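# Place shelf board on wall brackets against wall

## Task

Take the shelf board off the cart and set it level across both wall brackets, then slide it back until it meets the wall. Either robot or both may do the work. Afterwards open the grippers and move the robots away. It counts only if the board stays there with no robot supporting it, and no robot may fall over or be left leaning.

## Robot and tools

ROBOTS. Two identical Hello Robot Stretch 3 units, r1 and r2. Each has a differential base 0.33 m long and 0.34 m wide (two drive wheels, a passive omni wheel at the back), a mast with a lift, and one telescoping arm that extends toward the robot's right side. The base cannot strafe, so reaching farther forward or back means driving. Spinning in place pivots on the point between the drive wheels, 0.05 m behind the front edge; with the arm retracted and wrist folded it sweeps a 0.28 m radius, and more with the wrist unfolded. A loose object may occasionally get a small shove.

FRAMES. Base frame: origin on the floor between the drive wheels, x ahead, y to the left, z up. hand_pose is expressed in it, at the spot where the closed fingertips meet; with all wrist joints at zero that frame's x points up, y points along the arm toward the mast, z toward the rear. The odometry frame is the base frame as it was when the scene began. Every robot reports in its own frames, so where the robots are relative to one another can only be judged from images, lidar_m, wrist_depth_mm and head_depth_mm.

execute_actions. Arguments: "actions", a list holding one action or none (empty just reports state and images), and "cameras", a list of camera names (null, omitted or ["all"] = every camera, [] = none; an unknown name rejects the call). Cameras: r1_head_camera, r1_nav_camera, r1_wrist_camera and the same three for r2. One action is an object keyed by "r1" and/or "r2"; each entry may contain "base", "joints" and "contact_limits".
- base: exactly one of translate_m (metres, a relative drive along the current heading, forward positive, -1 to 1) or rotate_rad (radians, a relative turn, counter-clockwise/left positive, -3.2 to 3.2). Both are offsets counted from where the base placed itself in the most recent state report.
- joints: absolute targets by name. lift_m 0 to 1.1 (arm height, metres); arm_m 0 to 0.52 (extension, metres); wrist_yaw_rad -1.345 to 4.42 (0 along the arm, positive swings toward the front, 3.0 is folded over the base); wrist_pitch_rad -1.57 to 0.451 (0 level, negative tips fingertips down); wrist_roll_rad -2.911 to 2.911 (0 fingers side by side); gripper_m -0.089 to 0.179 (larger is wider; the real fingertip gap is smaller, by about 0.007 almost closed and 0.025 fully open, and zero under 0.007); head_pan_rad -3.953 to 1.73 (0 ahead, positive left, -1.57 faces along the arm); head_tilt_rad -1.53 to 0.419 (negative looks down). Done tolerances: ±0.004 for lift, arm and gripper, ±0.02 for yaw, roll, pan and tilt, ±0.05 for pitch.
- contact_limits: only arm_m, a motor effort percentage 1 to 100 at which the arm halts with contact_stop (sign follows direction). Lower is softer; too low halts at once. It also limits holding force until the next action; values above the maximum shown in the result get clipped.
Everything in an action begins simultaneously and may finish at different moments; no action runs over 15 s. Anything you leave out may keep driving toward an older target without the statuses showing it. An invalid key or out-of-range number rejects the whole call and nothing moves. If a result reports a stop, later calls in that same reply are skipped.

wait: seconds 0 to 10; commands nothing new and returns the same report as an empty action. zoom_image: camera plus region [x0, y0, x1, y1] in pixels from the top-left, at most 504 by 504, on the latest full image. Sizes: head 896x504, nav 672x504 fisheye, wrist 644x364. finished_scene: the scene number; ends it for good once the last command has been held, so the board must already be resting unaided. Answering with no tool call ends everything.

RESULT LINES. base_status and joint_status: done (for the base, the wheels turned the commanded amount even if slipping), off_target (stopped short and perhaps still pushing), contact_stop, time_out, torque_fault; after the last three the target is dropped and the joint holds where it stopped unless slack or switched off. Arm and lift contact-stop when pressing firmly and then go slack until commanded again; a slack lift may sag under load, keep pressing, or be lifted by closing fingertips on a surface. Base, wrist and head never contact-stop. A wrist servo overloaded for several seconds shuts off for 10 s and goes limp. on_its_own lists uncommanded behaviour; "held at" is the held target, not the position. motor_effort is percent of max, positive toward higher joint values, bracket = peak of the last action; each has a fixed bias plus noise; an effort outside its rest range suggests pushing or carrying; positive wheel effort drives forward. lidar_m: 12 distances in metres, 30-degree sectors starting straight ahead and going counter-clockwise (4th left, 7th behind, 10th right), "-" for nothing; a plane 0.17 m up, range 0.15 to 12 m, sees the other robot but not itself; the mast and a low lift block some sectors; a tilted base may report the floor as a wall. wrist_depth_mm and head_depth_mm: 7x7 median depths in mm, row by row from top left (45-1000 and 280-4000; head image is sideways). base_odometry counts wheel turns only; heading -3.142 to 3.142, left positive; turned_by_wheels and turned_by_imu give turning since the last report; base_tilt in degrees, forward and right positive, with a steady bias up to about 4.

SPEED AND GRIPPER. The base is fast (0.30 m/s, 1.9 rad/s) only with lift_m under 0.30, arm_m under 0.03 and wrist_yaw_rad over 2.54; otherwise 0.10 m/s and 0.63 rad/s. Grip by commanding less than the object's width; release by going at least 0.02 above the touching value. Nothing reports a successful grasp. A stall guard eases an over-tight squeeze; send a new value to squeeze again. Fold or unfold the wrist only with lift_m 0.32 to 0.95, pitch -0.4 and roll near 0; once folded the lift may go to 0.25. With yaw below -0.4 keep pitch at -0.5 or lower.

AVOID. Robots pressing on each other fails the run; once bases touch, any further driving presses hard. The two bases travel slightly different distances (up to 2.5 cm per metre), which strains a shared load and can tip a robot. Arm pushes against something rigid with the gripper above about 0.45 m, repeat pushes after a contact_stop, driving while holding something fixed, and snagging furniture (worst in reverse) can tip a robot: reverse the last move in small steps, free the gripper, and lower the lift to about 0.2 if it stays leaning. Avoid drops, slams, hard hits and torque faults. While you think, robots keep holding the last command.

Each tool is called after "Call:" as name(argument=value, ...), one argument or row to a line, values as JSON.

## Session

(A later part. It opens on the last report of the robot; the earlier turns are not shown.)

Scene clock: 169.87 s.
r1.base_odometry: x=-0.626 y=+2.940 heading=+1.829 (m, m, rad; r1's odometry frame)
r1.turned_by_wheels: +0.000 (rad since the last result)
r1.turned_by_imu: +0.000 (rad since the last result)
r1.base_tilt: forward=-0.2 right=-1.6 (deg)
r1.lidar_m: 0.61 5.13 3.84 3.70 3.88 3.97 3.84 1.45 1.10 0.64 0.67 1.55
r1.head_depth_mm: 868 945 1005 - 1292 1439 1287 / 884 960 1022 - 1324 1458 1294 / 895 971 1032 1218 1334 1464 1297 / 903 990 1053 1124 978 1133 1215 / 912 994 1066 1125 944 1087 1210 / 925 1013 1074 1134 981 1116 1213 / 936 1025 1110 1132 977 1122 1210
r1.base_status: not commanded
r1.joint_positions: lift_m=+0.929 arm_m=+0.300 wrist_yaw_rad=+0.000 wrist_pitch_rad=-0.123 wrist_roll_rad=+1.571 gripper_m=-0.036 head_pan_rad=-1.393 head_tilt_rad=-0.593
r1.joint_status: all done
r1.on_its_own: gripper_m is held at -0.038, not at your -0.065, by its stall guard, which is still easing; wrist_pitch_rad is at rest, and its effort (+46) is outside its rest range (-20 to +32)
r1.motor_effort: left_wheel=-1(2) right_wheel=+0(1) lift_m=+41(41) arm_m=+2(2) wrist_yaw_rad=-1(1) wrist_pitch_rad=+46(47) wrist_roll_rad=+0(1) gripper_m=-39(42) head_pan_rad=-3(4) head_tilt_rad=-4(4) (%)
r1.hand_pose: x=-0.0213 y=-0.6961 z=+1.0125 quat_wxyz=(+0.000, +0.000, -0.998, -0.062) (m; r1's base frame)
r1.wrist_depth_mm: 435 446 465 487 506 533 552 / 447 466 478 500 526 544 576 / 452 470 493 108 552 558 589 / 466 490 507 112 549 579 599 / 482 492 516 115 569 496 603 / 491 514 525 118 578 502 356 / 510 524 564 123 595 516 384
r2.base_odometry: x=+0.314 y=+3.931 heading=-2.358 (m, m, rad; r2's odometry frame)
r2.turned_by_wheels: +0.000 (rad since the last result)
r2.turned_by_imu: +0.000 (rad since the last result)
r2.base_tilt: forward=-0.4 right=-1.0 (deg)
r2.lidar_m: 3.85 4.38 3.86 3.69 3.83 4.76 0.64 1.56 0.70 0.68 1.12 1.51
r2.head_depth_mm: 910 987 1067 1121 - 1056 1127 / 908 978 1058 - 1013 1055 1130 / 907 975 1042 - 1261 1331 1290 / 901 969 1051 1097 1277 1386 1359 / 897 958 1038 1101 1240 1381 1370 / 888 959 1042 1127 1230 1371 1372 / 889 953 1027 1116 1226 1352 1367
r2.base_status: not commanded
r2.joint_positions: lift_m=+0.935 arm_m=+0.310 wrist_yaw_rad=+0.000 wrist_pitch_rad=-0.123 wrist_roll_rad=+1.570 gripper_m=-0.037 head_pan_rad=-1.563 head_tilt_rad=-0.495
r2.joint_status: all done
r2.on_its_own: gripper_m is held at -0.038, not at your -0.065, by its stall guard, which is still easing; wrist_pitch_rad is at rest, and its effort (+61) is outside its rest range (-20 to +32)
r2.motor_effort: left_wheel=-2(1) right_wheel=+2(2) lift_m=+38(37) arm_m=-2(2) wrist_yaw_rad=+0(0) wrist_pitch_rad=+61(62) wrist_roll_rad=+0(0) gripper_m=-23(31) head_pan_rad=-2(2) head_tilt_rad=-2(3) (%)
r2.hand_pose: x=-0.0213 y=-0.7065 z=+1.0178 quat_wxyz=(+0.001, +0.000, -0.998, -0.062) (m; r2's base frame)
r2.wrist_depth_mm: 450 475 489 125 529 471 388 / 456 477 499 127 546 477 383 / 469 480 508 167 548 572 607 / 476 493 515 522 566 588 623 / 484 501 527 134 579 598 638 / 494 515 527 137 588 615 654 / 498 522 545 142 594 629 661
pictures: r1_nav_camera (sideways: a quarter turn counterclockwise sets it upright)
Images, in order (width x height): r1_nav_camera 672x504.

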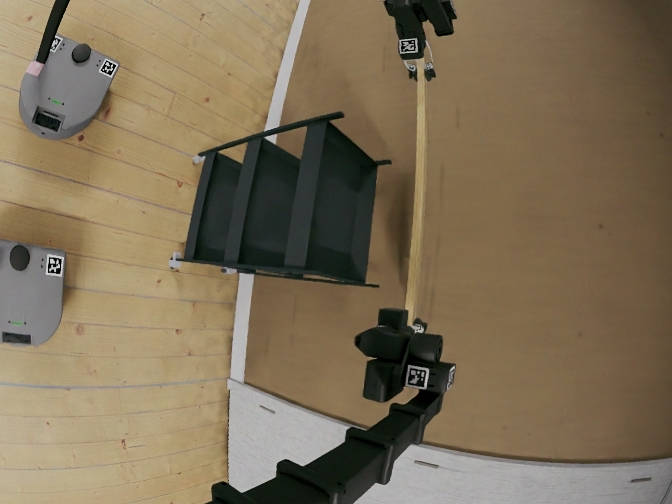

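Call:
execute_actions(
  actions=[
    {"r1":{"joints":{"lift_m":0.655}},"r2":{"joints":{"lift_m":0.66}}},
  ],
  cameras=[],
)

Call:
execute_actions(
  actions=[
    {"r1":{"joints":{"gripper_m":0.1,"lift_m":0.66}},"r2":{"joints":{"gripper_m":0.1,"lift_m":0.665}}},
  ],
  cameras=[],
)

Call:
execute_actions(
  actions=[
    {"r1":{"joints":{"arm_m":0.35},"contact_limits":{"arm_m":12}},"r2":{"joints":{"arm_m":0.36},"contact_limits":{"arm_m":12}}},
  ],
  cameras=["r1_head_camera","r2_head_camera"],
)

Scene clock: 173.73 s.
r1.base_odometry: x=-0.626 y=+2.940 heading=+1.829 (m, m, rad; r1's odometry frame)
r1.turned_by_wheels: +0.000 (rad since the last result)
r1.turned_by_imu: +0.001 (rad since the last result)
r1.base_tilt: forward=-0.2 right=-1.7 (deg)
r1.lidar_m: 0.61 5.16 3.81 3.69 3.86 3.97 3.85 1.46 1.10 0.64 0.68 1.55
r1.head_depth_mm: 872 948 1040 1147 1288 - - / 879 959 1053 1152 1264 - 1288 / 888 964 1066 1150 1096 1447 1295 / 902 986 1082 1099 838 1133 1205 / 912 996 1098 1108 856 1094 1217 / 928 1009 1119 1118 856 1117 1210 / 936 1026 1135 1137 872 1123 1213
r1.base_status: not commanded
r1.joint_positions: lift_m=+0.655 arm_m=+0.300 wrist_yaw_rad=+0.000 wrist_pitch_rad=-0.046 wrist_roll_rad=+1.571 gripper_m=-0.019 head_pan_rad=-1.393 head_tilt_rad=-0.593
r1.joint_status: all done
r1.on_its_own: gripper_m is held at -0.021, not at your -0.065, by its stall guard, which is not easing now
r1.motor_effort: left_wheel=-3(3) right_wheel=+2(2) lift_m=+24(31) arm_m=+2(2) wrist_yaw_rad=+0(1) wrist_pitch_rad=+18(47) wrist_roll_rad=-1(1) gripper_m=-26(37) head_pan_rad=-4(3) head_tilt_rad=-4(4) (%)
r1.hand_pose: x=-0.0214 y=-0.6996 z=+0.7577 quat_wxyz=(+0.000, +0.000, -1.000, -0.024) (m; r1's base frame)
r1.wrist_depth_mm: 458 463 469 482 487 502 518 / 464 474 482 493 501 512 526 / 481 485 492 112 519 525 537 / 494 502 509 115 533 540 550 / 499 520 527 118 551 467 471 / 511 524 533 121 564 568 407 / 529 543 558 233 243 511 417
r2.base_odometry: x=+0.314 y=+3.931 heading=-2.358 (m, m, rad; r2's odometry frame)
r2.turned_by_wheels: +0.000 (rad since the last result)
r2.turned_by_imu: +0.001 (rad since the last result)
r2.base_tilt: forward=-0.4 right=-1.0 (deg)
r2.lidar_m: 3.85 4.41 3.87 3.69 3.83 4.76 0.64 1.56 0.70 0.68 1.12 1.50
r2.head_depth_mm: 913 983 1068 1172 935 1056 1129 / 909 978 1051 1157 932 835 - / 903 973 1051 1146 905 1241 1267 / 898 968 1053 1136 908 1350 1336 / 892 958 1042 1140 1189 1374 1373 / 894 957 1036 1130 1229 1379 1369 / 882 955 1030 1120 1229 1360 1366
r2.base_status: not commanded
r2.joint_positions: lift_m=+0.660 arm_m=+0.310 wrist_yaw_rad=+0.001 wrist_pitch_rad=-0.048 wrist_roll_rad=+1.570 gripper_m=-0.031 head_pan_rad=-1.563 head_tilt_rad=-0.495
r2.joint_status: all done
r2.on_its_own: gripper_m is held at -0.032, not at your -0.065, by its stall guard, which is not easing now
r2.motor_effort: left_wheel=-1(2) right_wheel=+0(2) lift_m=+27(34) arm_m=-2(2) wrist_yaw_rad=-1(1) wrist_pitch_rad=+24(61) wrist_roll_rad=+0(0) gripper_m=-21(29) head_pan_rad=-2(2) head_tilt_rad=-3(2) (%)
r2.hand_pose: x=-0.0212 y=-0.7099 z=+0.7621 quat_wxyz=(+0.001, +0.000, -1.000, -0.024) (m; r2's base frame)
r2.wrist_depth_mm: 479 478 493 123 168 163 128 / 482 487 503 125 431 536 401 / 487 495 514 511 533 541 557 / 498 512 518 519 540 555 575 / 505 519 528 132 550 561 582 / 515 533 538 134 567 576 602 / 520 538 560 138 576 590 604
pictures: none
No camera images: the call's "cameras" was empty. Leave "cameras" out to get every camera's image.

Scene clock: 175.53 s.
r1.base_odometry: x=-0.626 y=+2.940 heading=+1.829 (m, m, rad; r1's odometry frame)
r1.turned_by_wheels: +0.000 (rad since the last result)
r1.turned_by_imu: +0.000 (rad since the last result)
r1.base_tilt: forward=-0.1 right=-1.7 (deg)
r1.lidar_m: 0.61 5.16 3.83 3.70 3.85 3.95 3.83 1.46 1.10 0.64 0.68 1.55
r1.head_depth_mm: 873 945 1032 1146 1284 - - / 879 960 1054 1147 1251 - 1290 / 890 972 1067 1157 846 1453 1286 / 907 986 1082 1107 849 1125 1209 / 912 996 1099 1113 844 1084 1211 / 922 1016 1116 1130 861 1119 1213 / 935 1026 1135 1137 879 1111 1217
r1.base_status: not commanded
r1.joint_positions: lift_m=+0.660 arm_m=+0.300 wrist_yaw_rad=+0.000 wrist_pitch_rad=-0.027 wrist_roll_rad=+1.571 gripper_m=+0.100 head_pan_rad=-1.393 head_tilt_rad=-0.593
r1.joint_status: all done
r1.motor_effort: left_wheel=-2(2) right_wheel=+1(2) lift_m=+36(36) arm_m=+2(2) wrist_yaw_rad=+0(1) wrist_pitch_rad=+10(22) wrist_roll_rad=-1(1) gripper_m=-1(96) head_pan_rad=-3(4) head_tilt_rad=-4(4) (%)
r1.hand_pose: x=-0.0214 y=-0.7003 z=+0.7672 quat_wxyz=(+0.000, +0.000, -1.000, -0.014) (m; r1's base frame)
r1.wrist_depth_mm: 469 466 470 477 485 491 502 / 468 475 478 491 492 514 511 / 485 491 500 500 110 524 537 / 496 502 513 522 114 539 544 / 504 519 522 445 117 545 454 / 523 528 543 550 120 475 430 / 539 549 561 564 126 580 436
r2.base_odometry: x=+0.314 y=+3.931 heading=-2.358 (m, m, rad; r2's odometry frame)
r2.turned_by_wheels: +0.000 (rad since the last result)
r2.turned_by_imu: +0.000 (rad since the last result)
r2.base_tilt: forward=-0.5 right=-1.1 (deg)
r2.lidar_m: 3.88 4.41 3.86 3.70 3.84 4.75 0.64 1.56 0.70 0.68 1.12 1.50
r2.head_depth_mm: 918 988 1064 1163 908 1050 1080 / 911 980 1065 1155 909 827 - / 903 968 1051 1145 918 1234 1269 / 899 970 1052 1149 921 1356 1331 / 899 963 1043 1129 1197 1379 1384 / 891 961 1035 1127 1241 1363 1372 / 886 953 1030 1118 1232 1356 1370
r2.base_status: not commanded
r2.joint_positions: lift_m=+0.665 arm_m=+0.310 wrist_yaw_rad=+0.001 wrist_pitch_rad=-0.023 wrist_roll_rad=+1.570 gripper_m=+0.100 head_pan_rad=-1.563 head_tilt_rad=-0.495
r2.joint_status: all done
r2.motor_effort: left_wheel=-1(1) right_wheel=+0(1) lift_m=+31(34) arm_m=-2(2) wrist_yaw_rad=-1(1) wrist_pitch_rad=+11(30) wrist_roll_rad=+0(0) gripper_m=+1(89) head_pan_rad=-2(2) head_tilt_rad=-2(1) (%)
r2.hand_pose: x=-0.0212 y=-0.7108 z=+0.7733 quat_wxyz=(+0.001, +0.000, -1.000, -0.012) (m; r2's base frame)
r2.wrist_depth_mm: 480 490 485 499 123 162 400 / 493 497 503 505 129 521 416 / 500 507 511 517 128 532 543 / 511 513 518 527 130 546 553 / 516 517 538 536 133 552 562 / 528 527 540 547 135 559 563 / 531 542 556 550 139 584 592
pictures: none
No camera images: the call's "cameras" was empty. Leave "cameras" out to get every camera's image.

Scene clock: 177.00 s.
r1.base_odometry: x=-0.626 y=+2.940 heading=+1.829 (m, m, rad; r1's odometry frame)
r1.turned_by_wheels: +0.000 (rad since the last result)
r1.turned_by_imu: +0.000 (rad since the last result)
r1.base_tilt: forward=-0.2 right=-1.8 (deg)
r1.lidar_m: 0.61 5.13 3.84 3.69 3.87 3.96 3.82 1.45 1.10 0.64 0.67 1.54
r1.head_depth_mm: 873 944 1039 1157 1280 - - / 882 962 1057 1128 873 1449 1294 / 890 975 1077 1143 875 1480 1294 / 897 990 1083 1101 877 1129 1208 / 916 1003 1106 1021 862 1082 1210 / 927 1014 1122 1020 944 1124 1221 / 937 1027 1139 1023 884 1115 1212
r1.base_status: not commanded
r1.joint_positions: lift_m=+0.660 arm_m=+0.350 wrist_yaw_rad=-0.002 wrist_pitch_rad=-0.034 wrist_roll_rad=+1.571 gripper_m=+0.100 head_pan_rad=-1.393 head_tilt_rad=-0.593
r1.joint_status: all done
r1.motor_effort: left_wheel=-2(2) right_wheel=+1(2) lift_m=+36(35) arm_m=+5(3) wrist_yaw_rad=+1(2) wrist_pitch_rad=+13(13) wrist_roll_rad=-1(1) gripper_m=-2(2) head_pan_rad=-4(3) head_tilt_rad=-4(4) (%)
r1.contact_limits: arm_m 12 (drawing in: default 17, maximum 28; extending or still: default 23, maximum 38)
r1.hand_pose: x=-0.0219 y=-0.7498 z=+0.7653 quat_wxyz=(+0.000, -0.001, -1.000, -0.017) (m; r1's base frame)
r1.wrist_depth_mm: 415 417 424 431 436 451 455 / 426 435 440 448 449 466 466 / 439 449 451 454 106 478 475 / 454 449 461 463 109 486 493 / 460 469 475 469 111 501 410 / 472 477 489 484 114 524 421 / 487 496 505 504 119 532 424
r2.base_odometry: x=+0.314 y=+3.931 heading=-2.358 (m, m, rad; r2's odometry frame)
r2.turned_by_wheels: +0.000 (rad since the last result)
r2.turned_by_imu: +0.000 (rad since the last result)
r2.base_tilt: forward=-0.4 right=-1.1 (deg)
r2.lidar_m: 3.87 4.40 3.85 3.71 3.84 4.75 0.64 1.55 0.70 0.68 1.12 1.50
r2.head_depth_mm: 910 986 1070 1164 934 1052 1068 / 910 978 1061 1161 938 841 1151 / 902 975 1055 1148 950 - 1288 / 901 967 1048 1144 960 1409 1368 / 894 965 1040 1132 1011 1376 1367 / 893 955 1042 1127 1236 1361 1362 / 886 954 1028 1122 1218 1363 1372
r2.base_status: not commanded
r2.joint_positions: lift_m=+0.665 arm_m=+0.360 wrist_yaw_rad=+0.002 wrist_pitch_rad=-0.029 wrist_roll_rad=+1.571 gripper_m=+0.100 head_pan_rad=-1.563 head_tilt_rad=-0.495
r2.joint_status: all done
r2.motor_effort: left_wheel=-1(1) right_wheel=+0(1) lift_m=+31(31) arm_m=+4(3) wrist_yaw_rad=-2(2) wrist_pitch_rad=+14(15) wrist_roll_rad=+0(0) gripper_m=-1(1) head_pan_rad=-2(2) head_tilt_rad=-1(2) (%)
r2.contact_limits: arm_m 12 (drawing in: default 20, maximum 33; extending or still: default 27, maximum 45)
r2.hand_pose: x=-0.0207 y=-0.7600 z=+0.7717 quat_wxyz=(+0.000, +0.001, -1.000, -0.015) (m; r2's base frame)
r2.wrist_depth_mm: 432 442 446 450 108 165 391 / 443 447 455 454 110 475 393 / 448 460 463 464 112 484 496 / 460 464 475 474 114 498 503 / 465 473 485 487 116 504 523 / 471 477 491 491 117 515 531 / 479 493 503 316 120 525 535
pictures: r1_head_camera (sideways: a quarter turn clockwise sets it upright), r2_head_camera (sideways: a quarter turn clockwise sets it upright)
Images, in order (width x height): r1_head_camera 896x504, r2_head_camera 896x504.

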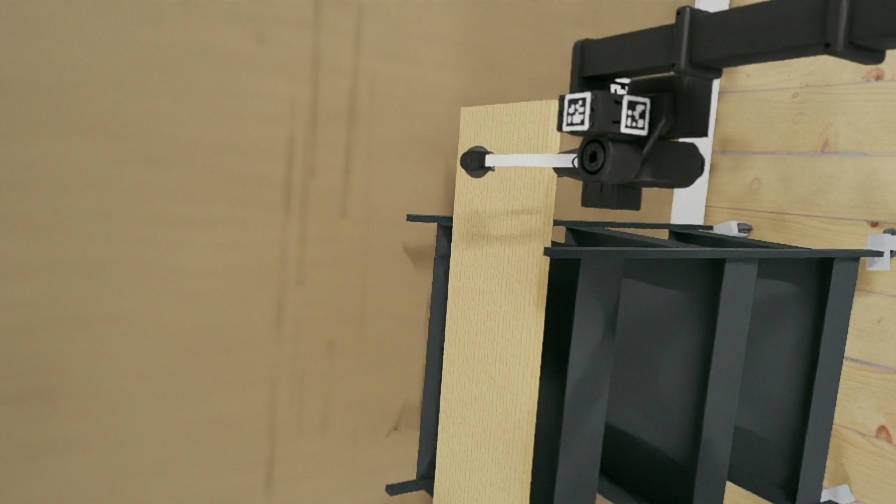

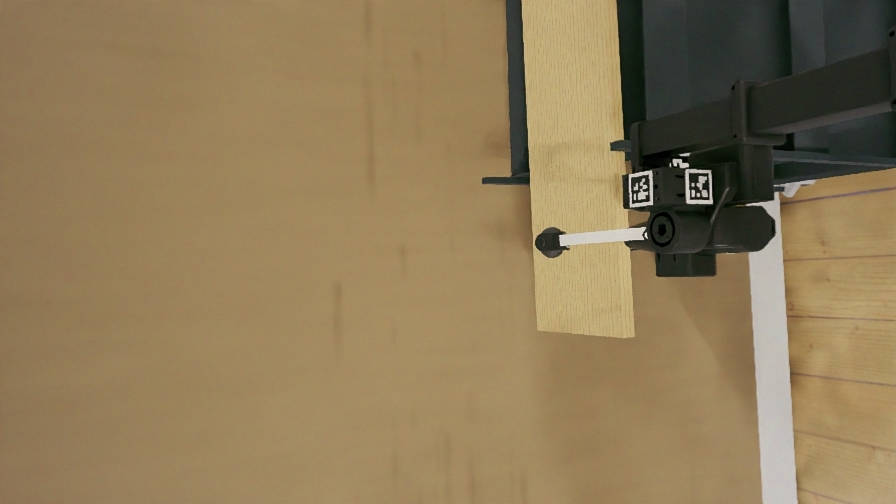

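Call:
execute_actions(
  actions=[
    {"r1":{"joints":{"gripper_m":-0.045}},"r2":{"joints":{"gripper_m":-0.05}}},
  ],
  cameras=[],
)

Call:
execute_actions(
  actions=[
    {"r1":{"joints":{"lift_m":0.8}},"r2":{"joints":{"lift_m":0.805}}},
  ],
  cameras=[],
)

Call:
execute_actions(
  actions=[
    {"r1":{"joints":{"lift_m":0.93}},"r2":{"joints":{"lift_m":0.935}}},
  ],
  cameras=["r1_nav_camera"],
)

Scene clock: 179.30 s.
r1.base_odometry: x=-0.626 y=+2.940 heading=+1.829 (m, m, rad; r1's odometry frame)
r1.turned_by_wheels: +0.000 (rad since the last result)
r1.turned_by_imu: +0.001 (rad since the last result)
r1.base_tilt: forward=-0.2 right=-1.7 (deg)
r1.lidar_m: 0.61 5.15 3.81 3.70 3.86 3.95 3.83 1.46 1.10 0.64 0.68 1.55
r1.head_depth_mm: 868 950 1039 1155 1268 - - / 881 965 1057 1135 1240 1448 1293 / 890 973 1065 1141 1072 1477 1288 / 900 986 1090 1099 941 1135 1212 / 914 999 1103 1016 858 1094 1211 / 930 1012 1114 1016 939 1121 1212 / 935 1025 1124 1016 975 1111 1210
r1.base_status: not commanded
r1.joint_positions: lift_m=+0.660 arm_m=+0.350 wrist_yaw_rad=-0.002 wrist_pitch_rad=-0.054 wrist_roll_rad=+1.571 gripper_m=-0.043 head_pan_rad=-1.393 head_tilt_rad=-0.593
r1.joint_status: all done
r1.motor_effort: left_wheel=-3(3) right_wheel=+2(2) lift_m=+35(35) arm_m=+2(4) wrist_yaw_rad=+2(1) wrist_pitch_rad=+20(21) wrist_roll_rad=-1(1) gripper_m=-39(99) head_pan_rad=-3(4) head_tilt_rad=-4(4) (%)
r1.hand_pose: x=-0.0219 y=-0.7492 z=+0.7603 quat_wxyz=(+0.000, -0.001, -1.000, -0.027) (m; r1's base frame)
r1.wrist_depth_mm: 411 411 424 434 443 454 463 / 419 432 442 440 457 469 476 / 433 446 446 107 469 481 495 / 437 450 460 109 484 498 502 / 446 467 473 111 498 506 434 / 465 479 482 114 517 513 411 / 479 488 499 119 241 543 420
r2.base_odometry: x=+0.314 y=+3.931 heading=-2.358 (m, m, rad; r2's odometry frame)
r2.turned_by_wheels: +0.000 (rad since the last result)
r2.turned_by_imu: +0.001 (rad since the last result)
r2.base_tilt: forward=-0.5 right=-1.0 (deg)
r2.lidar_m: 3.87 4.40 3.86 3.70 3.82 4.74 0.64 1.55 0.70 0.68 1.12 1.51
r2.head_depth_mm: 915 985 1068 1162 933 1051 1078 / 905 981 1061 1159 935 843 1145 / 909 975 1054 1150 936 - 1296 / 903 970 1048 1141 947 1415 1356 / 897 968 1047 1131 1199 1372 1368 / 888 957 1036 1124 1243 1380 1371 / 892 953 1028 1122 1235 1352 1379
r2.base_status: not commanded
r2.joint_positions: lift_m=+0.665 arm_m=+0.360 wrist_yaw_rad=+0.004 wrist_pitch_rad=-0.059 wrist_roll_rad=+1.571 gripper_m=-0.049 head_pan_rad=-1.563 head_tilt_rad=-0.495
r2.joint_status: all done
r2.motor_effort: left_wheel=+0(1) right_wheel=+0(0) lift_m=+31(30) arm_m=+2(4) wrist_yaw_rad=-3(3) wrist_pitch_rad=+29(30) wrist_roll_rad=+0(0) gripper_m=-29(100) head_pan_rad=-1(2) head_tilt_rad=-1(2) (%)
r2.hand_pose: x=-0.0204 y=-0.7591 z=+0.7641 quat_wxyz=(+0.000, +0.002, -1.000, -0.030) (m; r2's base frame)
r2.wrist_depth_mm: 426 437 442 108 172 167 399 / 430 441 454 110 394 479 404 / 438 450 461 112 485 497 510 / 448 460 470 114 494 513 523 / 457 471 482 116 513 519 540 / 462 473 482 117 517 525 547 / 472 482 499 121 531 537 553
pictures: none
No camera images: the call's "cameras" was empty. Leave "cameras" out to get every camera's image.

Scene clock: 181.40 s.
r1.base_odometry: x=-0.626 y=+2.940 heading=+1.829 (m, m, rad; r1's odometry frame)
r1.turned_by_wheels: +0.000 (rad since the last result)
r1.turned_by_imu: +0.001 (rad since the last result)
r1.base_tilt: forward=-0.1 right=-1.6 (deg)
r1.lidar_m: 0.61 5.16 3.81 3.70 3.85 3.96 3.82 1.46 1.10 0.64 0.67 1.55
r1.head_depth_mm: 872 952 1038 1123 1338 1434 1290 / 875 960 1053 1119 1364 1439 1283 / 891 972 1072 1033 1376 1460 1291 / 899 988 1087 1053 1019 1136 1216 / 913 992 1101 1052 941 1088 1220 / 926 1009 1123 1089 978 1116 1216 / 934 1025 1130 1048 980 1116 1207
r1.base_status: not commanded
r1.joint_positions: lift_m=+0.799 arm_m=+0.350 wrist_yaw_rad=-0.002 wrist_pitch_rad=-0.115 wrist_roll_rad=+1.571 gripper_m=-0.032 head_pan_rad=-1.393 head_tilt_rad=-0.593
r1.joint_status: all done
r1.on_its_own: gripper_m is held at -0.034, not at your -0.045, by its stall guard, which is still easing; wrist_pitch_rad is at rest, and its effort (+44) is outside its rest range (-20 to +32)
r1.motor_effort: left_wheel=-3(3) right_wheel=+2(3) lift_m=+41(44) arm_m=+3(2) wrist_yaw_rad=+2(2) wrist_pitch_rad=+44(46) wrist_roll_rad=-1(1) gripper_m=-38(42) head_pan_rad=-3(3) head_tilt_rad=-4(4) (%)
r1.hand_pose: x=-0.0219 y=-0.7464 z=+0.8845 quat_wxyz=(+0.000, -0.001, -0.998, -0.058) (m; r1's base frame)
r1.wrist_depth_mm: 397 410 429 437 461 481 488 / 400 421 436 452 475 482 515 / 417 425 450 107 482 507 535 / 423 442 462 110 498 526 552 / 440 454 467 112 508 526 459 / 454 461 475 114 - 337 474 / 458 480 493 119 534 271 243
r2.base_odometry: x=+0.314 y=+3.931 heading=-2.358 (m, m, rad; r2's odometry frame)
r2.turned_by_wheels: +0.000 (rad since the last result)
r2.turned_by_imu: +0.000 (rad since the last result)
r2.base_tilt: forward=-0.4 right=-1.0 (deg)
r2.lidar_m: 3.87 4.41 3.86 3.69 3.83 4.76 0.64 1.55 0.70 0.68 1.12 1.51
r2.head_depth_mm: 917 986 1059 1137 1012 827 - / 909 974 1058 1133 - 1086 1133 / 909 971 1048 1131 - 1353 1290 / 906 970 1048 1126 - 1395 1376 / 894 964 1037 1127 1248 1389 1358 / 894 959 1035 1127 1239 1362 1367 / 886 955 1027 1120 1225 1355 1367
r2.base_status: not commanded
r2.joint_positions: lift_m=+0.805 arm_m=+0.360 wrist_yaw_rad=+0.003 wrist_pitch_rad=-0.123 wrist_roll_rad=+1.571 gripper_m=-0.039 head_pan_rad=-1.563 head_tilt_rad=-0.495
r2.joint_status: all done
r2.on_its_own: gripper_m is held at -0.040, not at your -0.050, by its stall guard, which is still easing; wrist_pitch_rad is at rest, and its effort (+61) is outside its rest range (-20 to +32)
r2.motor_effort: left_wheel=+0(1) right_wheel=+0(0) lift_m=+38(39) arm_m=+2(2) wrist_yaw_rad=-4(3) wrist_pitch_rad=+61(63) wrist_roll_rad=+0(0) gripper_m=-31(33) head_pan_rad=-2(2) head_tilt_rad=-2(2) (%)
r2.hand_pose: x=-0.0206 y=-0.7561 z=+0.8878 quat_wxyz=(+0.001, +0.002, -0.998, -0.062) (m; r2's base frame)
r2.wrist_depth_mm: 413 429 439 109 407 347 240 / 415 435 451 110 411 358 450 / 427 440 460 112 500 523 550 / 431 448 469 114 514 535 568 / 439 457 482 116 524 547 576 / 447 465 481 118 544 562 594 / 453 474 503 121 546 574 607
pictures: none
No camera images: the call's "cameras" was empty. Leave "cameras" out to get every camera's image.

Scene clock: 183.40 s.
r1.base_odometry: x=-0.626 y=+2.940 heading=+1.829 (m, m, rad; r1's odometry frame)
r1.turned_by_wheels: +0.000 (rad since the last result)
r1.turned_by_imu: +0.000 (rad since the last result)
r1.base_tilt: forward=-0.1 right=-1.7 (deg)
r1.lidar_m: 0.61 5.15 3.82 3.68 3.87 3.95 3.84 1.45 1.10 0.64 0.67 1.54
r1.head_depth_mm: 871 950 - 1176 1291 1440 1295 / 882 960 - 1201 1320 1445 1291 / 895 971 1036 1202 1336 1472 1292 / 900 985 1054 1121 1010 1133 1210 / 911 999 1069 1124 950 1091 1211 / 926 1010 1092 1134 981 1115 1217 / 937 1024 1124 1138 975 1121 1216
r1.base_status: not commanded
r1.joint_positions: lift_m=+0.929 arm_m=+0.350 wrist_yaw_rad=-0.002 wrist_pitch_rad=-0.115 wrist_roll_rad=+1.571 gripper_m=-0.022 head_pan_rad=-1.393 head_tilt_rad=-0.593
r1.joint_status: all done
r1.on_its_own: gripper_m is held at -0.023, not at your -0.045, by its stall guard, which is still easing; wrist_pitch_rad is at rest, and its effort (+44) is outside its rest range (-20 to +32)
r1.motor_effort: left_wheel=-3(3) right_wheel=+2(3) lift_m=+40(43) arm_m=+3(3) wrist_yaw_rad=+2(1) wrist_pitch_rad=+44(44) wrist_roll_rad=-1(1) gripper_m=-33(38) head_pan_rad=-3(5) head_tilt_rad=-4(4) (%)
r1.hand_pose: x=-0.0219 y=-0.7464 z=+1.0145 quat_wxyz=(+0.000, -0.001, -0.998, -0.058) (m; r1's base frame)
r1.wrist_depth_mm: 398 408 428 437 455 479 493 / 406 422 436 446 466 489 515 / 414 436 447 107 485 507 528 / 424 438 459 109 505 508 547 / 435 457 464 112 512 527 543 / 447 466 480 114 - 461 374 / 451 474 505 119 542 467 390
r2.base_odometry: x=+0.314 y=+3.931 heading=-2.358 (m, m, rad; r2's odometry frame)
r2.turned_by_wheels: +0.000 (rad since the last result)
r2.turned_by_imu: +0.000 (rad since the last result)
r2.base_tilt: forward=-0.4 right=-1.0 (deg)
r2.lidar_m: 3.88 4.42 3.87 3.70 3.81 4.73 0.64 1.55 0.70 0.68 1.12 1.50
r2.head_depth_mm: 910 986 1064 1125 - 1053 1129 / 909 978 1054 - 1050 1056 1124 / 905 973 1039 - 1217 1335 1290 / 897 969 1050 - 1257 1392 1375 / 898 960 1039 1130 1244 1374 1363 / 890 958 1039 1127 1237 1363 1377 / 884 953 1025 1127 1226 1355 1366
r2.base_status: not commanded
r2.joint_positions: lift_m=+0.935 arm_m=+0.360 wrist_yaw_rad=+0.003 wrist_pitch_rad=-0.122 wrist_roll_rad=+1.571 gripper_m=-0.033 head_pan_rad=-1.563 head_tilt_rad=-0.495
r2.joint_status: all done
r2.on_its_own: gripper_m is held at -0.034, not at your -0.050, by its stall guard, which is not easing now; wrist_pitch_rad is at rest, and its effort (+61) is outside its rest range (-20 to +32)
r2.motor_effort: left_wheel=-1(1) right_wheel=+0(0) lift_m=+37(39) arm_m=+2(2) wrist_yaw_rad=-2(3) wrist_pitch_rad=+61(61) wrist_roll_rad=+0(0) gripper_m=-28(31) head_pan_rad=-1(2) head_tilt_rad=-4(2) (%)
r2.hand_pose: x=-0.0206 y=-0.7561 z=+1.0179 quat_wxyz=(+0.001, +0.001, -0.998, -0.062) (m; r2's base frame)
r2.wrist_depth_mm: 407 425 443 109 481 490 386 / 417 431 448 110 491 435 383 / 428 435 453 112 504 521 550 / 434 451 467 115 515 535 563 / 440 458 475 116 532 549 582 / 445 471 477 117 536 553 592 / 456 474 497 509 542 574 606
pictures: r1_nav_camera (sideways: a quarter turn counterclockwise sets it upright)
Images, in order (width x height): r1_nav_camera 672x504.

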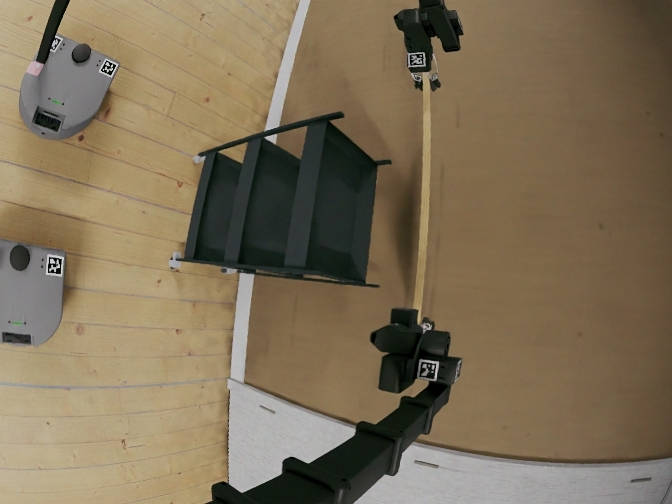

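Call:
execute_actions(
  actions=[
    {"r1":{"base":{"translate_m":0.8},"joints":{"gripper_m":-0.035}},"r2":{"base":{"translate_m":0.8},"joints":{"gripper_m":-0.04}}},
  ],
  cameras=["r1_nav_camera"],
)

Scene clock: 192.83 s.
r1.base_odometry: x=-0.830 y=+3.714 heading=+1.829 (m, m, rad; r1's odometry frame)
r1.turned_by_wheels: +0.000 (rad since the last result)
r1.turned_by_imu: -0.002 (rad since the last result)
r1.base_tilt: forward=-0.1 right=-1.6 (deg)
r1.lidar_m: 0.60 4.31 3.81 3.68 3.86 4.80 4.00 0.92 0.71 1.08 1.13 1.56
r1.head_depth_mm: 886 958 - 1197 1292 1361 1240 / 891 973 - 1227 1335 1472 1288 / 907 987 1052 1229 1348 1483 1296 / 915 1000 1070 1225 1377 1489 1288 / 927 1007 1086 1247 1409 1519 1285 / 939 1020 1112 1272 1434 1527 1292 / 955 1038 1122 1296 1460 1513 1292
r1.base_status: done
r1.joint_positions: lift_m=+0.929 arm_m=+0.350 wrist_yaw_rad=-0.006 wrist_pitch_rad=-0.118 wrist_roll_rad=+1.569 gripper_m=-0.017 head_pan_rad=-1.393 head_tilt_rad=-0.593
r1.joint_status: gripper_m off_target (ended at -0.017, target -0.035)
r1.on_its_own: gripper_m is held at -0.018, not at your -0.035, by its stall guard, which is not easing now; wrist_pitch_rad is at rest, and its effort (+44) is outside its rest range (-20 to +32)
r1.motor_effort: left_wheel=-2(4) right_wheel=+1(4) lift_m=+41(41) arm_m=+3(3) wrist_yaw_rad=+5(5) wrist_pitch_rad=+44(44) wrist_roll_rad=+1(1) gripper_m=-32(93) head_pan_rad=-3(4) head_tilt_rad=-4(4) (%)
r1.hand_pose: x=-0.0229 y=-0.7463 z=+1.0139 quat_wxyz=(+0.001, -0.003, -0.998, -0.059) (m; r1's base frame)
r1.wrist_depth_mm: 406 424 436 460 474 492 522 / 415 438 444 458 486 521 533 / 431 445 461 103 499 525 543 / 443 462 472 107 508 544 575 / 450 467 488 110 529 557 588 / 459 468 493 114 - 563 598 / 472 489 517 120 563 581 619
r2.base_odometry: x=-0.253 y=+3.367 heading=-2.358 (m, m, rad; r2's odometry frame)
r2.turned_by_wheels: +0.000 (rad since the last result)
r2.turned_by_imu: +0.002 (rad since the last result)
r2.base_tilt: forward=-0.5 right=-1.0 (deg)
r2.lidar_m: 3.48 3.58 3.88 3.71 3.83 5.15 0.64 1.15 1.11 1.06 1.10 1.48
r2.head_depth_mm: 898 964 1047 1095 - 1403 1356 / 893 959 1027 - 1246 1383 1352 / 886 956 1019 - 1240 1381 1367 / 881 950 1032 - 1229 1355 1362 / 878 949 1018 1118 1220 1365 1369 / 875 939 1015 1102 1210 1342 1367 / 870 936 1008 1104 1207 1325 1376
r2.base_status: done
r2.joint_positions: lift_m=+0.935 arm_m=+0.360 wrist_yaw_rad=-0.004 wrist_pitch_rad=-0.121 wrist_roll_rad=+1.567 gripper_m=-0.033 head_pan_rad=-1.563 head_tilt_rad=-0.495
r2.joint_status: gripper_m off_target (ended at -0.033, target -0.040)
r2.on_its_own: gripper_m is held at -0.034, not at your -0.040, by its stall guard, which is not easing now; wrist_pitch_rad is at rest, and its effort (+60) is outside its rest range (-20 to +32)
r2.motor_effort: left_wheel=-3(4) right_wheel=+2(6) lift_m=+37(37) arm_m=+2(2) wrist_yaw_rad=+3(4) wrist_pitch_rad=+60(60) wrist_roll_rad=+1(1) gripper_m=-29(63) head_pan_rad=-2(2) head_tilt_rad=-2(1) (%)
r2.hand_pose: x=-0.0223 y=-0.7561 z=+1.0181 quat_wxyz=(+0.002, -0.002, -0.998, -0.061) (m; r2's base frame)
r2.wrist_depth_mm: 398 412 429 105 466 481 505 / 402 416 433 108 470 496 521 / 408 420 443 110 484 503 527 / 417 435 448 113 489 517 535 / 424 440 453 115 504 524 546 / 435 450 463 118 517 533 569 / 437 455 475 489 519 550 580
pictures: r1_nav_camera (sideways: a quarter turn counterclockwise sets it upright)
Images, in order (width x height): r1_nav_camera 672x504.

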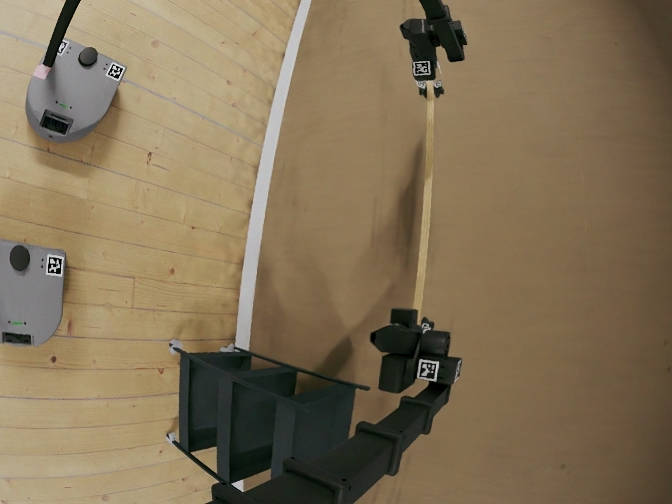

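Call:
execute_actions(
  actions=[
    {"r1":{"base":{"translate_m":1.0}},"r2":{"base":{"translate_m":1.0},"joints":{"head_pan_rad":-1.2,"head_tilt_rad":-0.3}}},
  ],
  cameras=["r1_nav_camera","r2_nav_camera"],
)

Scene clock: 204.37 s.
r1.base_odometry: x=-1.086 y=+4.681 heading=+1.829 (m, m, rad; r1's odometry frame)
r1.turned_by_wheels: +0.000 (rad since the last result)
r1.turned_by_imu: -0.002 (rad since the last result)
r1.base_tilt: forward=-0.2 right=-1.7 (deg)
r1.lidar_m: 0.59 3.27 3.78 3.65 3.81 5.32 4.13 1.44 1.13 1.10 1.14 1.58
r1.head_depth_mm: 896 970 - 1208 1332 1466 1290 / 905 986 - 1241 1353 1494 1298 / 918 1004 1071 1255 1378 1488 1295 / 923 1011 1098 1243 1405 1507 1289 / 939 1030 1112 1264 1428 1536 1295 / 948 1036 1130 1277 1446 1519 1294 / 961 1052 1163 1304 1470 1523 1285
r1.base_status: done
r1.joint_positions: lift_m=+0.929 arm_m=+0.350 wrist_yaw_rad=-0.003 wrist_pitch_rad=-0.118 wrist_roll_rad=+1.568 gripper_m=-0.014 head_pan_rad=-1.393 head_tilt_rad=-0.593
r1.joint_status: not commanded
r1.on_its_own: gripper_m is held at -0.015, not at your -0.035, by its stall guard, which is not easing now; wrist_pitch_rad is at rest, and its effort (+45) is outside its rest range (-20 to +32)
r1.motor_effort: left_wheel=+0(3) right_wheel=-1(8) lift_m=+40(41) arm_m=+2(2) wrist_yaw_rad=+3(6) wrist_pitch_rad=+45(45) wrist_roll_rad=+1(1) gripper_m=-31(32) head_pan_rad=-4(4) head_tilt_rad=-4(4) (%)
r1.hand_pose: x=-0.0222 y=-0.7463 z=+1.0139 quat_wxyz=(+0.002, -0.002, -0.998, -0.059) (m; r1's base frame)
r1.wrist_depth_mm: 422 439 452 472 489 510 535 / 434 452 462 482 501 526 546 / 444 461 475 103 520 535 566 / 449 471 489 108 534 548 585 / 470 477 506 111 543 566 598 / 468 488 509 116 - 591 633 / 491 504 528 124 580 603 637
r2.base_odometry: x=-0.962 y=+2.661 heading=-2.359 (m, m, rad; r2's odometry frame)
r2.turned_by_wheels: +0.000 (rad since the last result)
r2.turned_by_imu: +0.002 (rad since the last result)
r2.base_tilt: forward=-0.4 right=-1.0 (deg)
r2.lidar_m: 2.45 2.54 3.42 3.73 3.87 5.24 0.64 1.51 1.09 1.04 1.07 1.44
r2.head_depth_mm: 857 889 930 974 1012 1073 1133 / 881 917 965 1003 1051 1111 1172 / 905 945 989 1041 1086 1149 1222 / 932 980 1019 1074 1138 1202 1274 / 959 1009 1059 1117 1182 1247 1340 / 997 1041 1094 1157 1221 1305 1386 / 1029 1081 1140 1208 1271 1353 1444
r2.base_status: done
r2.joint_positions: lift_m=+0.935 arm_m=+0.360 wrist_yaw_rad=-0.011 wrist_pitch_rad=-0.121 wrist_roll_rad=+1.567 gripper_m=-0.033 head_pan_rad=-1.207 head_tilt_rad=-0.310
r2.joint_status: all done
r2.on_its_own: gripper_m is held at -0.034, not at your -0.040, by its stall guard, which is not easing now; wrist_pitch_rad is at rest, and its effort (+60) is outside its rest range (-20 to +32)
r2.motor_effort: left_wheel=-6(6) right_wheel=+4(7) lift_m=+38(37) arm_m=+2(2) wrist_yaw_rad=+10(9) wrist_pitch_rad=+60(60) wrist_roll_rad=+1(1) gripper_m=-29(29) head_pan_rad=+3(22) head_tilt_rad=+4(14) (%)
r2.hand_pose: x=-0.0240 y=-0.7562 z=+1.0183 quat_wxyz=(+0.002, -0.005, -0.998, -0.061) (m; r2's base frame)
r2.wrist_depth_mm: 377 392 406 103 443 459 478 / 378 394 411 106 450 470 491 / 386 400 418 109 457 483 502 / 390 409 424 113 466 488 506 / 400 416 433 116 478 495 519 / 405 422 436 119 497 505 536 / 414 430 450 130 489 514 540
pictures: r1_nav_camera (sideways: a quarter turn counterclockwise sets it upright), r2_nav_camera (sideways: a quarter turn counterclockwise sets it upright)
Images, in order (width x height): r1_nav_camera 672x504, r2_nav_camera 672x504.

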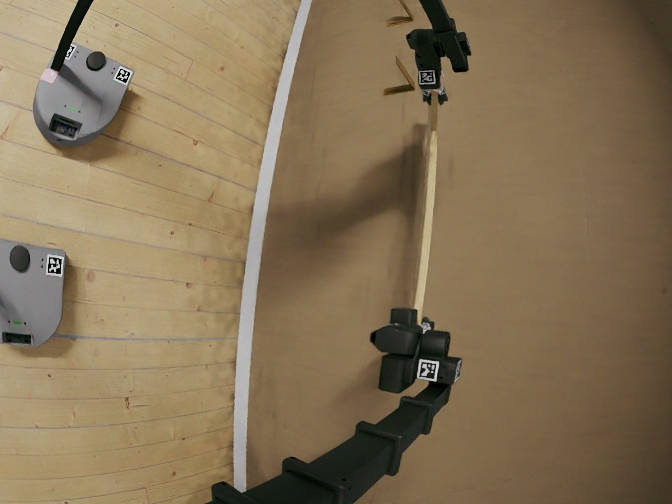

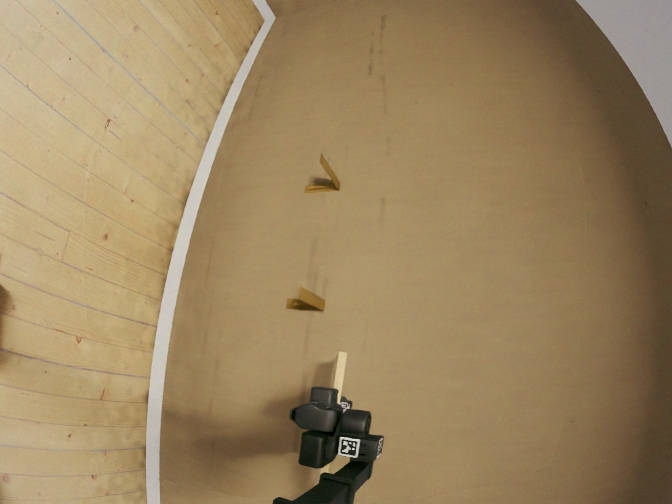

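Call:
execute_actions(
  actions=[
    {"r1":{"base":{"translate_m":0.79},"joints":{"head_pan_rad":-1.2,"head_tilt_rad":-0.3}},"r2":{"base":{"translate_m":0.79},"joints":{"head_pan_rad":-1.9,"head_tilt_rad":-0.3}}},
  ],
  cameras=["r1_nav_camera","r2_nav_camera","r1_head_camera","r2_head_camera"],
)

Scene clock: 214.03 s.
r1.base_odometry: x=-1.288 y=+5.444 heading=+1.829 (m, m, rad; r1's odometry frame)
r1.turned_by_wheels: +0.000 (rad since the last result)
r1.turned_by_imu: -0.002 (rad since the last result)
r1.base_tilt: forward=-0.2 right=-1.6 (deg)
r1.lidar_m: 0.59 2.44 3.36 3.67 3.82 5.28 2.59 1.56 1.15 1.10 1.15 1.58
r1.head_depth_mm: 917 954 995 1044 1083 1161 1217 / 938 983 1025 1080 1121 1190 1279 / 974 1014 1058 1119 1180 1235 1318 / 996 1047 1094 1154 1219 1289 1371 / 1023 1080 1137 1179 1260 1336 1435 / 1061 1110 1175 1223 1299 1397 1490 / 1095 1151 1203 1273 1367 1449 1541
r1.base_status: done
r1.joint_positions: lift_m=+0.929 arm_m=+0.350 wrist_yaw_rad=+0.002 wrist_pitch_rad=-0.118 wrist_roll_rad=+1.568 gripper_m=-0.014 head_pan_rad=-1.207 head_tilt_rad=-0.310
r1.joint_status: all done
r1.on_its_own: gripper_m is held at -0.015, not at your -0.035, by its stall guard, which is not easing now; wrist_pitch_rad is at rest, and its effort (+45) is outside its rest range (-20 to +32)
r1.motor_effort: left_wheel=+3(5) right_wheel=-4(4) lift_m=+41(41) arm_m=+2(3) wrist_yaw_rad=-2(4) wrist_pitch_rad=+45(45) wrist_roll_rad=+1(1) gripper_m=-31(32) head_pan_rad=+5(25) head_tilt_rad=+7(33) (%)
r1.hand_pose: x=-0.0208 y=-0.7463 z=+1.0138 quat_wxyz=(+0.002, +0.001, -0.998, -0.059) (m; r1's base frame)
r1.wrist_depth_mm: 428 447 462 477 497 517 542 / 436 455 473 492 512 529 551 / 446 467 482 101 525 549 576 / 462 476 495 106 542 554 588 / 475 488 514 112 559 573 608 / 477 498 515 117 - 592 626 / 489 511 540 127 579 618 644
r2.base_odometry: x=-1.522 y=+2.104 heading=-2.359 (m, m, rad; r2's odometry frame)
r2.turned_by_wheels: +0.000 (rad since the last result)
r2.turned_by_imu: +0.002 (rad since the last result)
r2.base_tilt: forward=-0.4 right=-1.0 (deg)
r2.lidar_m: 1.67 1.72 2.31 3.77 3.89 0.75 0.64 1.48 1.06 1.02 1.05 1.41
r2.head_depth_mm: 1069 1126 1181 1249 1319 1401 - / 1028 1072 1128 1185 1239 1313 - / 985 1026 1078 1129 1173 - - / 941 992 1033 1078 1118 - 1259 / 911 953 986 1029 - 1138 1194 / 876 914 953 984 - 1088 1140 / 845 882 914 947 - 1041 1087
r2.base_status: done
r2.joint_positions: lift_m=+0.935 arm_m=+0.360 wrist_yaw_rad=-0.017 wrist_pitch_rad=-0.121 wrist_roll_rad=+1.566 gripper_m=-0.033 head_pan_rad=-1.893 head_tilt_rad=-0.310
r2.joint_status: all done
r2.on_its_own: gripper_m is held at -0.034, not at your -0.040, by its stall guard, which is not easing now; wrist_yaw_rad is at rest, and its effort (+15) is outside its rest range (-12 to +12); wrist_pitch_rad is at rest, and its effort (+60) is outside its rest range (-20 to +32)
r2.motor_effort: left_wheel=-8(10) right_wheel=+6(8) lift_m=+37(38) arm_m=+2(2) wrist_yaw_rad=+15(14) wrist_pitch_rad=+60(60) wrist_roll_rad=+2(2) gripper_m=-29(29) head_pan_rad=-2(30) head_tilt_rad=+3(3) (%)
r2.hand_pose: x=-0.0258 y=-0.7562 z=+1.0183 quat_wxyz=(+0.002, -0.009, -0.998, -0.061) (m; r2's base frame)
r2.wrist_depth_mm: 360 373 387 100 419 447 463 / 366 380 399 103 427 449 474 / 372 385 403 107 435 457 479 / 375 392 406 112 438 309 487 / 380 394 410 115 454 476 493 / 386 402 415 120 461 483 506 / 393 408 428 127 467 499 522
pictures: r1_head_camera (sideways: a quarter turn clockwise sets it upright), r1_nav_camera (sideways: a quarter turn counterclockwise sets it upright), r2_head_camera (sideways: a quarter turn clockwise sets it upright), r2_nav_camera (sideways: a quarter turn counterclockwise sets it upright)
Images, in order (width x height): r1_head_camera 896x504, r1_nav_camera 672x504, r2_head_camera 896x504, r2_nav_camera 672x504.

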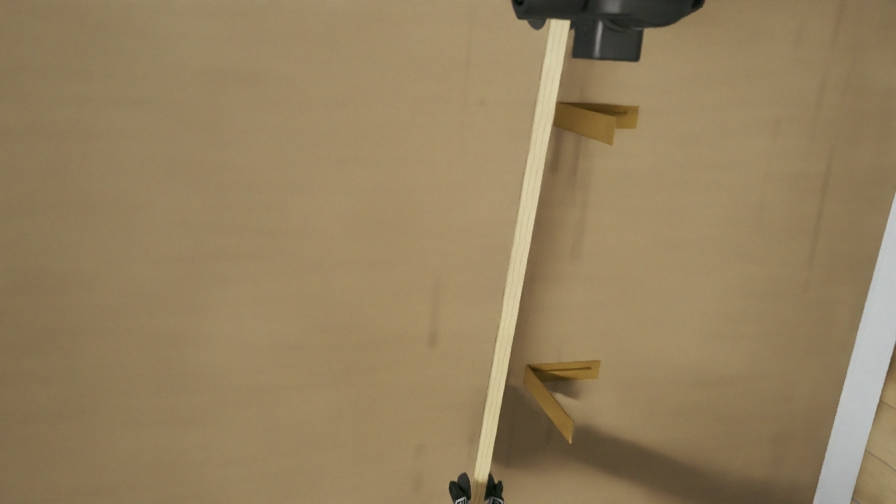

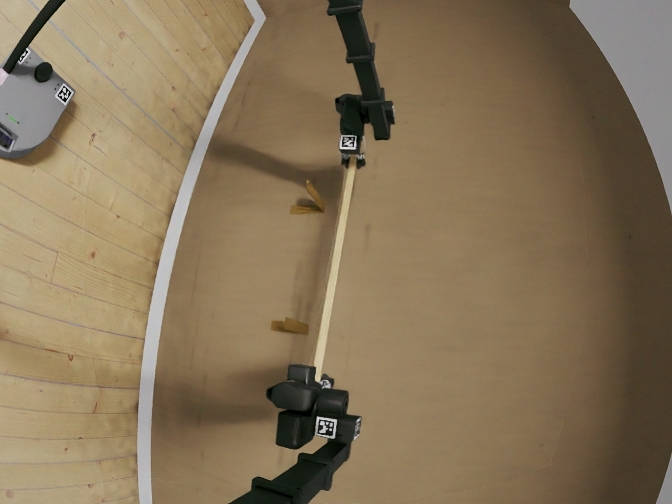

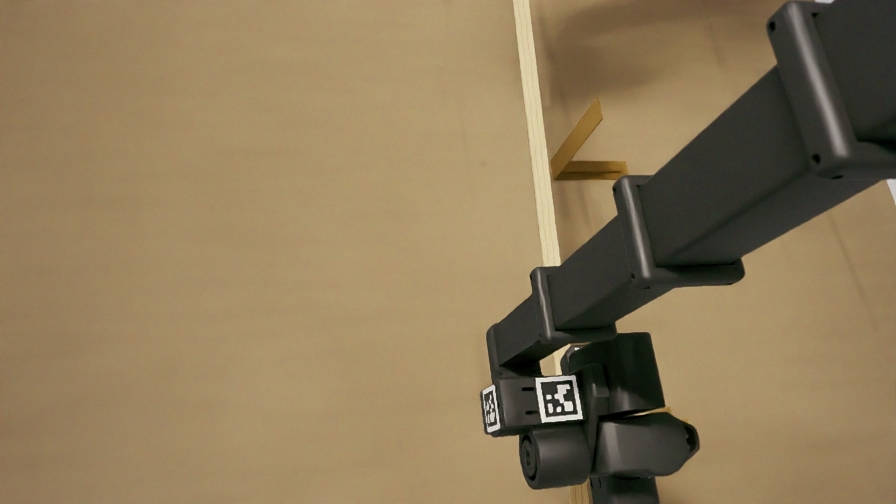

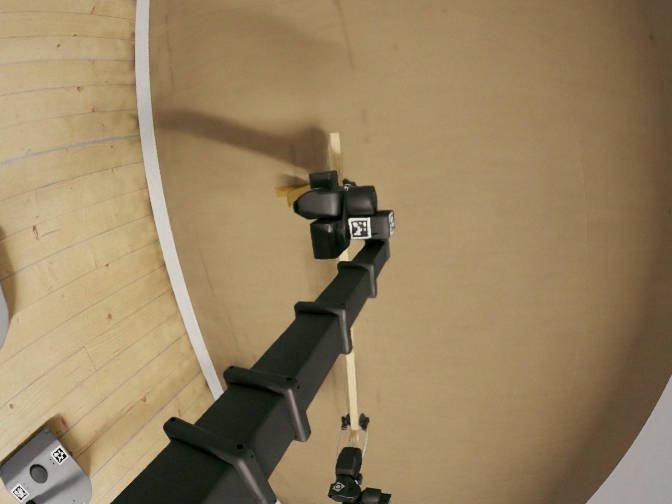

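Call:
execute_actions(
  actions=[
    {"r1":{"joints":{"arm_m":0.52,"head_pan_rad":-1.4,"head_tilt_rad":-0.5}},"r2":{"joints":{"arm_m":0.44,"head_pan_rad":-1.7,"head_tilt_rad":-0.5}}},
  ],
  cameras=["r1_head_camera","r2_head_camera"],
)

Scene clock: 217.10 s.
r1.base_odometry: x=-1.288 y=+5.444 heading=+1.829 (m, m, rad; r1's odometry frame)
r1.turned_by_wheels: +0.000 (rad since the last result)
r1.turned_by_imu: +0.000 (rad since the last result)
r1.base_tilt: forward=-0.2 right=-1.6 (deg)
r1.lidar_m: 0.59 2.43 3.37 3.66 3.82 5.27 2.59 1.56 1.14 1.11 1.15 1.58
r1.head_depth_mm: 903 966 1023 1149 1238 1374 1370 / 913 979 - 1163 1269 1402 1372 / 921 994 1050 1174 1281 1431 1380 / 940 1002 1069 1178 1291 1443 1371 / 948 1014 1083 1203 1333 1467 1385 / 953 1028 1096 1217 1350 1495 1382 / 962 1039 1116 1233 1359 1526 1372
r1.base_status: not commanded
r1.joint_positions: lift_m=+0.929 arm_m=+0.517 wrist_yaw_rad=-0.002 wrist_pitch_rad=-0.114 wrist_roll_rad=+1.581 gripper_m=-0.014 head_pan_rad=-1.393 head_tilt_rad=-0.494
r1.joint_status: all done
joint sent to its limit — the command would take r1.arm_m past its upper limit, so that joint was sent only as far as its limit.
r1.on_its_own: gripper_m is held at -0.015, not at your -0.035, by its stall guard, which is not easing now; wrist_pitch_rad is at rest, and its effort (+43) is outside its rest range (-20 to +32)
r1.motor_effort: left_wheel=-3(2) right_wheel=+3(4) lift_m=+40(40) arm_m=+3(1) wrist_yaw_rad=+2(2) wrist_pitch_rad=+43(45) wrist_roll_rad=-5(5) gripper_m=-31(31) head_pan_rad=-4(26) head_tilt_rad=-4(25) (%)
r1.hand_pose: x=-0.0219 y=-0.9140 z=+1.0149 quat_wxyz=(-0.005, -0.001, -0.998, -0.057) (m; r1's base frame)
r1.wrist_depth_mm: 295 302 310 324 340 352 362 / 298 308 320 328 346 357 376 / 306 314 327 112 355 373 387 / 311 322 335 115 362 383 395 / 318 332 340 117 376 389 412 / 329 331 344 120 - 393 422 / 334 345 363 126 393 330 434
r2.base_odometry: x=-1.522 y=+2.104 heading=-2.358 (m, m, rad; r2's odometry frame)
r2.turned_by_wheels: +0.000 (rad since the last result)
r2.turned_by_imu: +0.001 (rad since the last result)
r2.base_tilt: forward=-0.4 right=-1.0 (deg)
r2.lidar_m: 1.67 1.73 2.31 3.74 3.88 0.75 0.64 1.49 1.06 1.02 1.05 1.41
r2.head_depth_mm: 917 987 1059 1159 - - 1321 / 895 964 1047 1121 - 1413 1349 / 878 946 1016 - 1239 1366 1358 / 865 924 978 1114 1198 1331 1376 / 847 908 965 1084 1167 1284 1367 / 830 888 964 1046 1141 1254 1349 / 816 875 938 1020 1113 1219 1306
r2.base_status: not commanded
r2.joint_positions: lift_m=+0.935 arm_m=+0.440 wrist_yaw_rad=+0.011 wrist_pitch_rad=-0.124 wrist_roll_rad=+1.572 gripper_m=-0.030 head_pan_rad=-1.707 head_tilt_rad=-0.494
r2.joint_status: all done
r2.on_its_own: gripper_m is held at -0.031, not at your -0.040, by its stall guard, which is still easing; wrist_pitch_rad is at rest, and its effort (+62) is outside its rest range (-20 to +32)
r2.motor_effort: left_wheel=+2(8) right_wheel=-2(6) lift_m=+37(37) arm_m=+3(3) wrist_yaw_rad=-8(15) wrist_pitch_rad=+62(62) wrist_roll_rad=+0(2) gripper_m=-26(29) head_pan_rad=+4(16) head_tilt_rad=-2(13) (%)
r2.hand_pose: x=-0.0187 y=-0.8359 z=+1.0174 quat_wxyz=(+0.000, +0.005, -0.998, -0.063) (m; r2's base frame)
r2.wrist_depth_mm: 288 296 309 111 335 351 369 / 291 303 315 113 345 362 378 / 297 310 322 115 354 370 388 / 304 314 328 118 358 305 210 / 309 319 334 120 367 388 406 / 314 327 335 122 382 395 417 / 321 331 353 126 385 408 423
pictures: r1_head_camera (sideways: a quarter turn clockwise sets it upright), r2_head_camera (sideways: a quarter turn clockwise sets it upright)
Images, in order (width x height): r1_head_camera 896x504, r2_head_camera 896x504.

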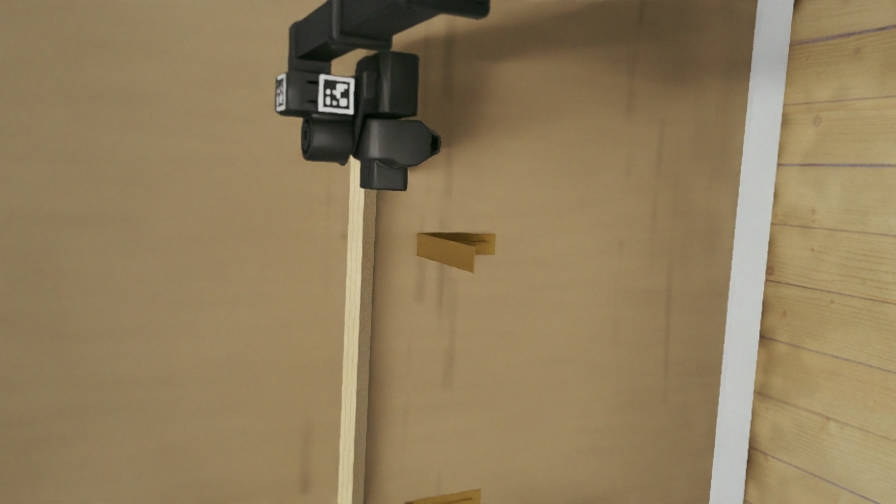

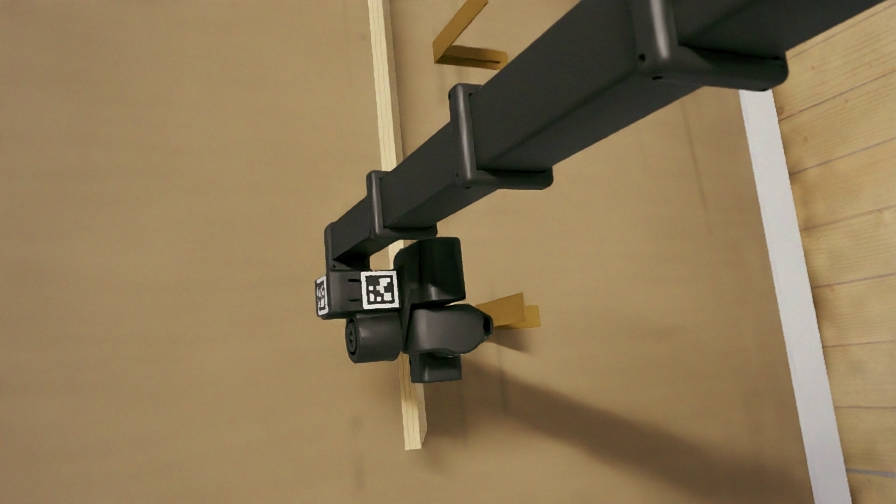

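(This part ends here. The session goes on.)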